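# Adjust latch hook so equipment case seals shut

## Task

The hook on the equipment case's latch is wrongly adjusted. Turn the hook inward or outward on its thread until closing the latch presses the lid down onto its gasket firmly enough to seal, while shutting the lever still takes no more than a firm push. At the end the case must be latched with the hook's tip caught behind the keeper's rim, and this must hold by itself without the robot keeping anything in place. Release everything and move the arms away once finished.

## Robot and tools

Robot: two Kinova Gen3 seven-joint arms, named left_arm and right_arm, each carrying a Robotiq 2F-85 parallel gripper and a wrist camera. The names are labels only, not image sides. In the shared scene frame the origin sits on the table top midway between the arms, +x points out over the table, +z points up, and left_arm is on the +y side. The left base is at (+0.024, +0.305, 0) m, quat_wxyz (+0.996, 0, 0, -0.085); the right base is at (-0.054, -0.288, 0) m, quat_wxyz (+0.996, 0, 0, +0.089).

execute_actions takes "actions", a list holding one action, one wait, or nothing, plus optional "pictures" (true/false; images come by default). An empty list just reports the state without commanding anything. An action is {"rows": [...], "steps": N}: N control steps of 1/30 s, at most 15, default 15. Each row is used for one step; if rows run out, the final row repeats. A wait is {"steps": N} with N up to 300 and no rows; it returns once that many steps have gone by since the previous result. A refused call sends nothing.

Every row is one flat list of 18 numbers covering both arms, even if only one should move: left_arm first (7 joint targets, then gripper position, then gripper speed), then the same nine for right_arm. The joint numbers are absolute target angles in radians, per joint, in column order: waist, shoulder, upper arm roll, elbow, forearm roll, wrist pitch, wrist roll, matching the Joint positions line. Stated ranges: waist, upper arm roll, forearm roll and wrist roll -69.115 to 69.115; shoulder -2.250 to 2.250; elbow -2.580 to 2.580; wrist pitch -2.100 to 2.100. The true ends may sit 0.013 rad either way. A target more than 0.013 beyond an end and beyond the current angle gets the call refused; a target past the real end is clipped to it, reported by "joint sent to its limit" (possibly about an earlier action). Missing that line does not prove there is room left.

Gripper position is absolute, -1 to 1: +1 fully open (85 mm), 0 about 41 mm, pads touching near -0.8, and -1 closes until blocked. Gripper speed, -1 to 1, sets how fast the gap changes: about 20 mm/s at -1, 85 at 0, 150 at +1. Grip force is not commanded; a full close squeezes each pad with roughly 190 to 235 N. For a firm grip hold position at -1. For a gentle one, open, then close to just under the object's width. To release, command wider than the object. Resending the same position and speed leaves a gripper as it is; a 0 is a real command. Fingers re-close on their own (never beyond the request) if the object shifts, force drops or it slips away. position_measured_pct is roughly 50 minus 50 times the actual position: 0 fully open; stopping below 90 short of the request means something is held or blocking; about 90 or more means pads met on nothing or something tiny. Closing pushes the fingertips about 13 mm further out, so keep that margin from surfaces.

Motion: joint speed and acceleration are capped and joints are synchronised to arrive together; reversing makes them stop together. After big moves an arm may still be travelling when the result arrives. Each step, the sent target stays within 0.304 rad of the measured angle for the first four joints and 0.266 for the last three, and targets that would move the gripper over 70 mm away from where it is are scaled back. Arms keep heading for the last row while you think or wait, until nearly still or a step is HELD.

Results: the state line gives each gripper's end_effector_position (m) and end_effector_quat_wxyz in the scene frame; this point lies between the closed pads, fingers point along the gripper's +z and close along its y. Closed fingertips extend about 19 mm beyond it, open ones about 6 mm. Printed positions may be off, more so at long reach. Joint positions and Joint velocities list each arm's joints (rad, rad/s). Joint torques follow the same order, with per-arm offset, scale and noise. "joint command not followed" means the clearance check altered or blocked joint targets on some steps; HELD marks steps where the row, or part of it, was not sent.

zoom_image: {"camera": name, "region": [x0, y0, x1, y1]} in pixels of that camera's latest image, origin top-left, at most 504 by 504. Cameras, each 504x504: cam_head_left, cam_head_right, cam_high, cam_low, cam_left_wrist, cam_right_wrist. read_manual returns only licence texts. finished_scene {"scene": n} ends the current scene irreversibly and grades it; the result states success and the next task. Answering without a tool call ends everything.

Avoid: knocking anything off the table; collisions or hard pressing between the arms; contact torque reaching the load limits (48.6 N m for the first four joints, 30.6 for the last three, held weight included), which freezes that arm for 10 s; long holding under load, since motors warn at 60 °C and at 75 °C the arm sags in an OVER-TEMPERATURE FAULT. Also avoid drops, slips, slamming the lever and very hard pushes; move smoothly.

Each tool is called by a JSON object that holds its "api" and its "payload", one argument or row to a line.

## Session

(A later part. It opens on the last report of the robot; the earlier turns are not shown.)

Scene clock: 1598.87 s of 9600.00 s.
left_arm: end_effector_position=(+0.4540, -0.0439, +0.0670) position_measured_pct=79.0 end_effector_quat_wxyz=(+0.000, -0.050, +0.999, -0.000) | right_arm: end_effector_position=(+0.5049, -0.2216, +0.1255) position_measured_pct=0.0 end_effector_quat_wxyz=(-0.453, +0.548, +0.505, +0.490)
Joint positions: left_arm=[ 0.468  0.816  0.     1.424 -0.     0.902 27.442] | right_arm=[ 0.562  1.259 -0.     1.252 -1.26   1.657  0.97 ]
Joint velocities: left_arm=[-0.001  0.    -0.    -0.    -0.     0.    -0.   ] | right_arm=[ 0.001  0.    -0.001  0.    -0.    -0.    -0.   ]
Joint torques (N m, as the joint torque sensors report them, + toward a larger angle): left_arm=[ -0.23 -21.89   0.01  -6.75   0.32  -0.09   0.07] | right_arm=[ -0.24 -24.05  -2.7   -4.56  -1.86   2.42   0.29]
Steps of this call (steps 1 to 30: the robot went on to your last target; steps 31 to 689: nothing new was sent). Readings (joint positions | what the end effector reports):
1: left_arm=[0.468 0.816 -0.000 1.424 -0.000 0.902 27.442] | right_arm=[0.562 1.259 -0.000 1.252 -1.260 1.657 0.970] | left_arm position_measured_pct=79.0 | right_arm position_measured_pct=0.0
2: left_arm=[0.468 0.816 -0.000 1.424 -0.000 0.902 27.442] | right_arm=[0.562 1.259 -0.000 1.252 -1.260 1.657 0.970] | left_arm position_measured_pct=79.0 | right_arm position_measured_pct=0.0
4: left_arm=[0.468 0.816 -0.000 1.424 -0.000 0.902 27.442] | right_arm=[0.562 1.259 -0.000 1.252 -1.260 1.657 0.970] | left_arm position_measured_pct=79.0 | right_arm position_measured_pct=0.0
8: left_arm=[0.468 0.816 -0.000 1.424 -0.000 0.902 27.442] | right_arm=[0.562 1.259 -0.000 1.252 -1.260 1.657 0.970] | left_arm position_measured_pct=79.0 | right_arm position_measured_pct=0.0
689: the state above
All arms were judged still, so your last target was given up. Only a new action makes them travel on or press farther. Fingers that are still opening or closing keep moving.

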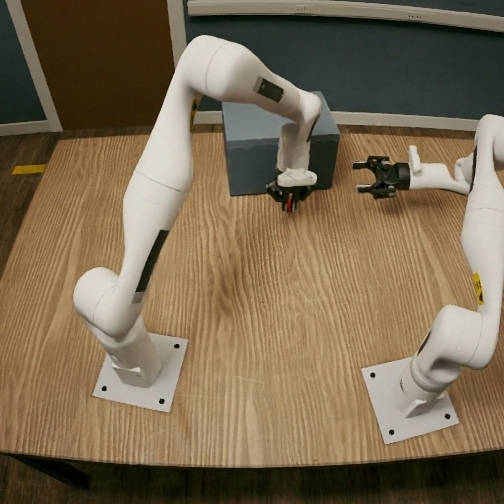

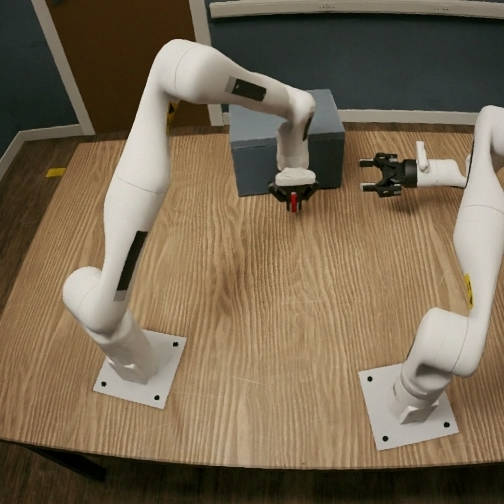

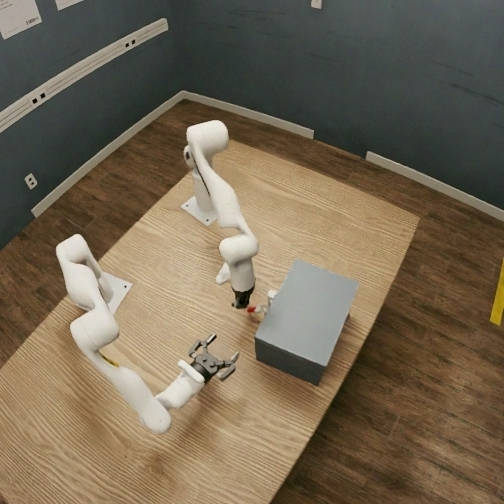

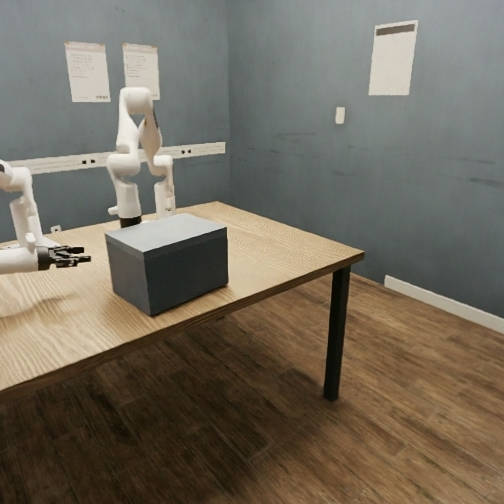

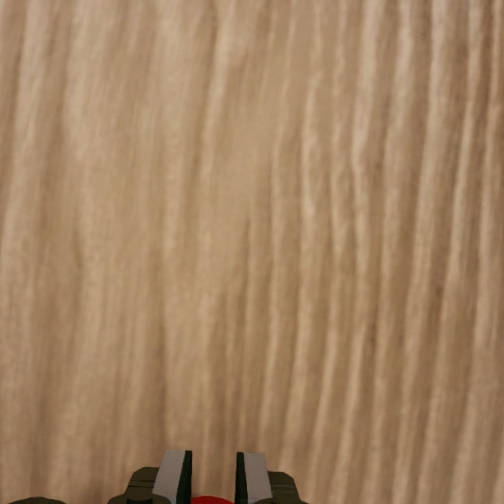

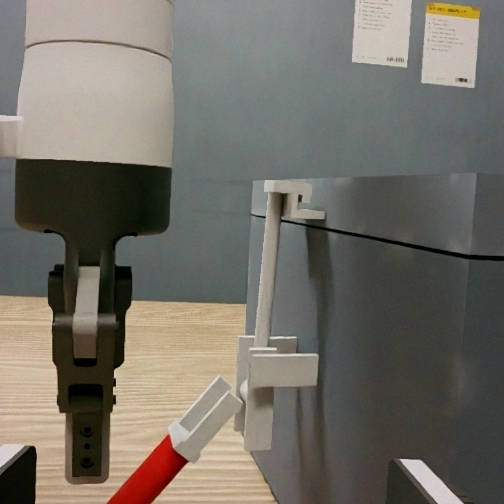

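{"api": "execute_actions", "payload": {
  "actions": [
    {"rows":[[0.468,0.76,0,1.37,0,1.01,27.4418,-0.58,0,0.5616,1.259,0,1.252,-1.26,1.657,0.97,1,0],[0.468,0.76,0,1.37,0,1.01,27.4418,-0.58,0,0.5616,1.259,0,1.252,-1.26,1.657,0.97,1,0],[0.468,0.76,0,1.37,0,1.01,27.4418,-0.58,0,0.5616,1.259,0,1.252,-1.26,1.657,0.97,1,0],[0.468,0.72,0,1.40,0,1.02,27.4418,-0.58,0,0.5616,1.259,0,1.252,-1.26,1.657,0.97,1,0],[0.468,0.72,0,1.40,0,1.02,27.4418,-0.58,0,0.5616,1.259,0,1.252,-1.26,1.657,0.97,1,0],[0.468,0.72,0,1.40,0,1.02,27.4418,-0.58,0,0.5616,1.259,0,1.252,-1.26,1.657,0.97,1,0],[0.468,0.66,0,1.45,0,1.03,27.4418,-0.58,0,0.5616,1.259,0,1.252,-1.26,1.657,0.97,1,0]],"steps":15}
  ],
  "pictures": false
}}

Scene clock: 1609.60 s of 9600.00 s.
left_arm: end_effector_position=(+0.4346, -0.0296, +0.1422) position_measured_pct=79.0 end_effector_quat_wxyz=(-0.000, -0.050, +0.999, +0.000) | right_arm: end_effector_position=(+0.5049, -0.2216, +0.1255) position_measured_pct=0.0 end_effector_quat_wxyz=(-0.453, +0.548, +0.505, +0.490)
Joint positions: left_arm=[ 0.468  0.666  0.     1.447  0.     1.029 27.442] | right_arm=[ 0.562  1.259 -0.     1.252 -1.26   1.657  0.97 ]
Joint velocities: left_arm=[-0.001 -0.047 -0.001  0.04  -0.     0.008 -0.   ] | right_arm=[-0.    -0.     0.    -0.    -0.    -0.001 -0.   ]
Joint torques (N m, as the joint torque sensors report them, + toward a larger angle): left_arm=[ -0.37 -20.06   0.48  -7.91   0.18  -0.25   0.17] | right_arm=[ -0.43 -24.08  -2.47  -4.79  -1.93   2.19   0.49]
Steps of this call (steps 1 to 307: nothing new was sent; steps 308 to 322: all 15 steps of this action). Readings (joint positions | what the end effector reports):
308: left_arm=[0.468 0.814 -0.000 1.423 0.000 0.904 27.442] | right_arm=[0.562 1.259 -0.000 1.252 -1.260 1.657 0.970] | left_arm position_measured_pct=79.0 | right_arm position_measured_pct=0.0
309: left_arm=[0.468 0.809 -0.000 1.419 -0.000 0.914 27.442] | right_arm=[0.562 1.259 -0.000 1.252 -1.260 1.657 0.970] | left_arm position_measured_pct=79.0 | right_arm position_measured_pct=0.0
311: left_arm=[0.468 0.785 -0.000 1.398 -0.000 0.956 27.442] | right_arm=[0.562 1.259 -0.000 1.252 -1.260 1.657 0.970] | left_arm position_measured_pct=79.0 | right_arm position_measured_pct=0.0
315: left_arm=[0.468 0.728 -0.000 1.397 0.000 1.006 27.442] | right_arm=[0.562 1.259 -0.000 1.252 -1.260 1.657 0.970] | left_arm position_measured_pct=79.0 | right_arm position_measured_pct=0.0
322: the state above

{"api": "execute_actions", "payload": {
  "actions": [
    {"rows":[[0.4,0.5,0,1.55,0,1.09,27.4418,-0.58,0,0.75,1.2,0,1.252,-1.26,1.657,0.97,1,0],[0.4,0.5,0,1.55,0,1.09,27.4418,-0.58,0,0.75,1.2,0,1.252,-1.26,1.657,0.97,1,0],[0.4,0.5,0,1.55,0,1.09,27.4418,-0.58,0,0.75,1.2,0,1.252,-1.26,1.657,0.97,1,0],[0.3,0.4,0,1.6,0,1.14,27.4418,-0.58,0,0.9,1.1,0,1.252,-1.26,1.657,0.97,1,0],[0.3,0.4,0,1.6,0,1.14,27.4418,-0.58,0,0.9,1.1,0,1.252,-1.26,1.657,0.97,1,0],[0.3,0.4,0,1.6,0,1.14,27.4418,-0.58,0,0.9,1.1,0,1.252,-1.26,1.657,0.97,1,0],[0.1,0.2,0,1.65,0,1.29,27.4418,0.5,0,1.0,0.9,0,1.35,-1.26,1.657,0.97,1,0]],"steps":15}
  ],
  "pictures": false
}}

{"api": "execute_actions", "payload": {
  "actions": [
    {"steps":20}
  ]
}}

Scene clock: 1620.27 s of 9600.00 s.
left_arm: end_effector_position=(+0.4212, +0.0956, +0.2415) position_measured_pct=59.9 end_effector_quat_wxyz=(-0.001, -0.153, +0.988, +0.000) | right_arm: end_effector_position=(+0.5123, -0.3656, +0.2102) position_measured_pct=0.0 end_effector_quat_wxyz=(-0.339, +0.590, +0.477, +0.557)
Joint positions: left_arm=[ 0.261  0.387  0.     1.581  0.     1.176 27.442] | right_arm=[ 0.808  1.08  -0.     1.291 -1.26   1.657  0.97 ]
Joint velocities: left_arm=[-0.552 -0.64  -0.003  0.234 -0.001  0.389  0.   ] | right_arm=[ 0.555 -0.522  0.001  0.167 -0.001  0.001  0.   ]
Joint torques (N m, as the joint torque sensors report them, + toward a larger angle): left_arm=[ -0.07 -16.07  -0.58  -7.97   0.64  -0.47   0.07] | right_arm=[ -0.61 -23.56  -2.56  -6.01  -2.1    2.22   0.09]
Steps of this call (steps 1 to 15: the robot went on to your last target; steps 16 to 305: nothing new was sent; steps 306 to 320: all 15 steps of this action). Readings (joint positions | what the end effector reports):
306: left_arm=[0.467 0.659 0.000 1.451 0.000 1.030 27.442] | right_arm=[0.563 1.259 -0.000 1.252 -1.260 1.657 0.970] | left_arm position_measured_pct=79.0 | right_arm position_measured_pct=0.0
307: left_arm=[0.464 0.652 0.001 1.455 0.000 1.032 27.442] | right_arm=[0.569 1.257 -0.001 1.252 -1.260 1.657 0.970] | left_arm position_measured_pct=79.0 | right_arm position_measured_pct=0.0
309: left_arm=[0.452 0.622 0.001 1.472 0.001 1.041 27.442] | right_arm=[0.598 1.248 -0.003 1.253 -1.260 1.657 0.970] | left_arm position_measured_pct=79.0 | right_arm position_measured_pct=0.0
313: left_arm=[0.390 0.531 0.002 1.523 0.001 1.084 27.442] | right_arm=[0.681 1.203 0.000 1.254 -1.259 1.656 0.970] | left_arm position_measured_pct=78.2 | right_arm position_measured_pct=0.0
320: the state above

Scene clock: 1620.93 s of 9600.00 s.
left_arm: end_effector_position=(+0.3900, +0.1782, +0.2990) position_measured_pct=25.0 end_effector_quat_wxyz=(+0.000, -0.232, +0.973, -0.000) | right_arm: end_effector_position=(+0.4808, -0.4649, +0.2913) position_measured_pct=0.0 end_effector_quat_wxyz=(-0.238, +0.620, +0.455, +0.593)
Joint positions: left_arm=[ 0.101  0.201 -0.     1.65  -0.     1.29  27.442] | right_arm=[ 0.999  0.901  0.     1.35  -1.26   1.657  0.97 ]
Joint velocities: left_arm=[-0.007 -0.004 -0.     0.001  0.    -0.001  0.001] | right_arm=[ 0.007 -0.006 -0.001  0.002  0.     0.     0.   ]
Joint torques (N m, as the joint torque sensors report them, + toward a larger angle): left_arm=[ -0.82 -12.76   0.48  -8.18   0.22  -0.04   0.03] | right_arm=[ -0.53 -22.19  -2.09  -6.78  -2.38   1.86   0.27]
Steps of this call (steps 1 to 20: the robot went on to your last target). Readings (joint positions | what the end effector reports):
1: left_arm=[0.242 0.366 0.000 1.588 0.000 1.189 27.442] | right_arm=[0.827 1.063 -0.000 1.297 -1.260 1.657 0.970] | left_arm position_measured_pct=56.7 | right_arm position_measured_pct=0.0
2: left_arm=[0.224 0.344 0.000 1.596 0.000 1.202 27.442] | right_arm=[0.845 1.046 -0.000 1.303 -1.260 1.657 0.970] | left_arm position_measured_pct=54.0 | right_arm position_measured_pct=0.0
4: left_arm=[0.186 0.301 -0.000 1.612 -0.000 1.228 27.442] | right_arm=[0.883 1.010 -0.000 1.314 -1.260 1.657 0.970] | left_arm position_measured_pct=48.0 | right_arm position_measured_pct=0.0
8: left_arm=[0.125 0.229 -0.001 1.639 -0.001 1.274 27.442] | right_arm=[0.955 0.942 0.000 1.336 -1.260 1.657 0.970] | left_arm position_measured_pct=35.7 | right_arm position_measured_pct=0.0
20: the state above

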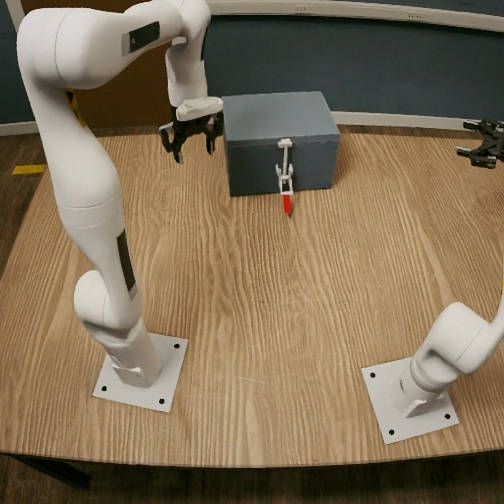

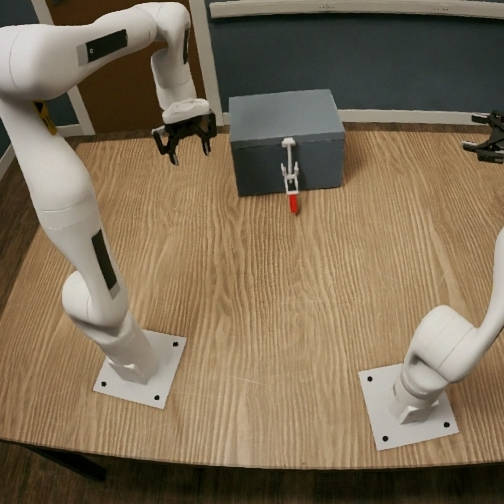

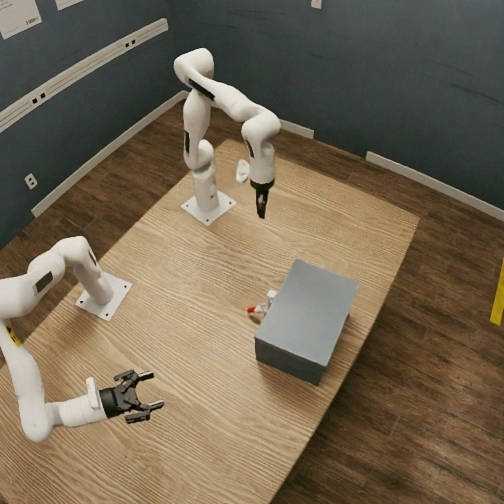

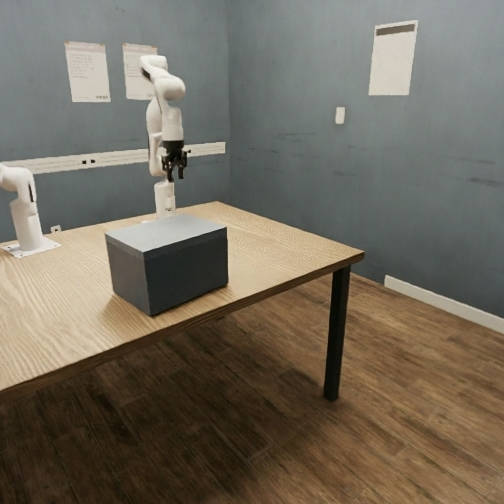

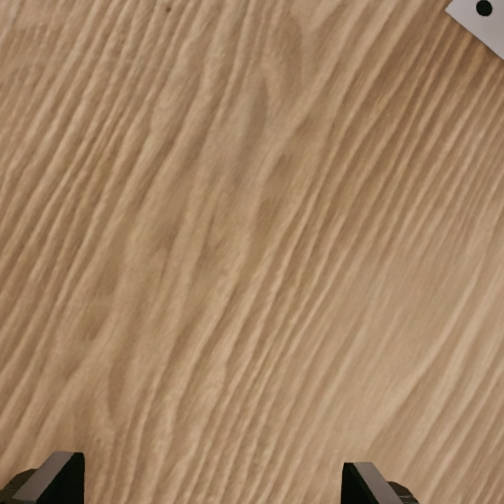

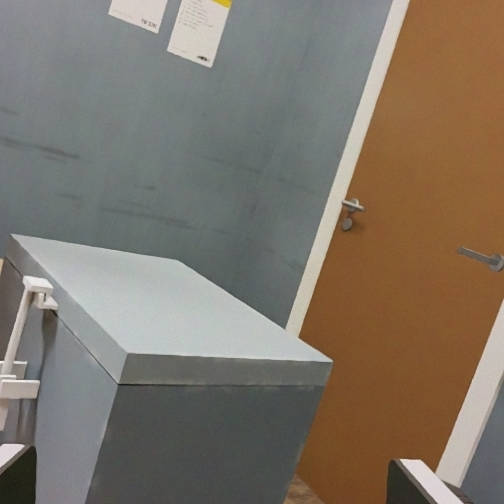

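{"api": "finished_scene", "payload": {
  "scene": 1
}}

The scene is finished: the task was done.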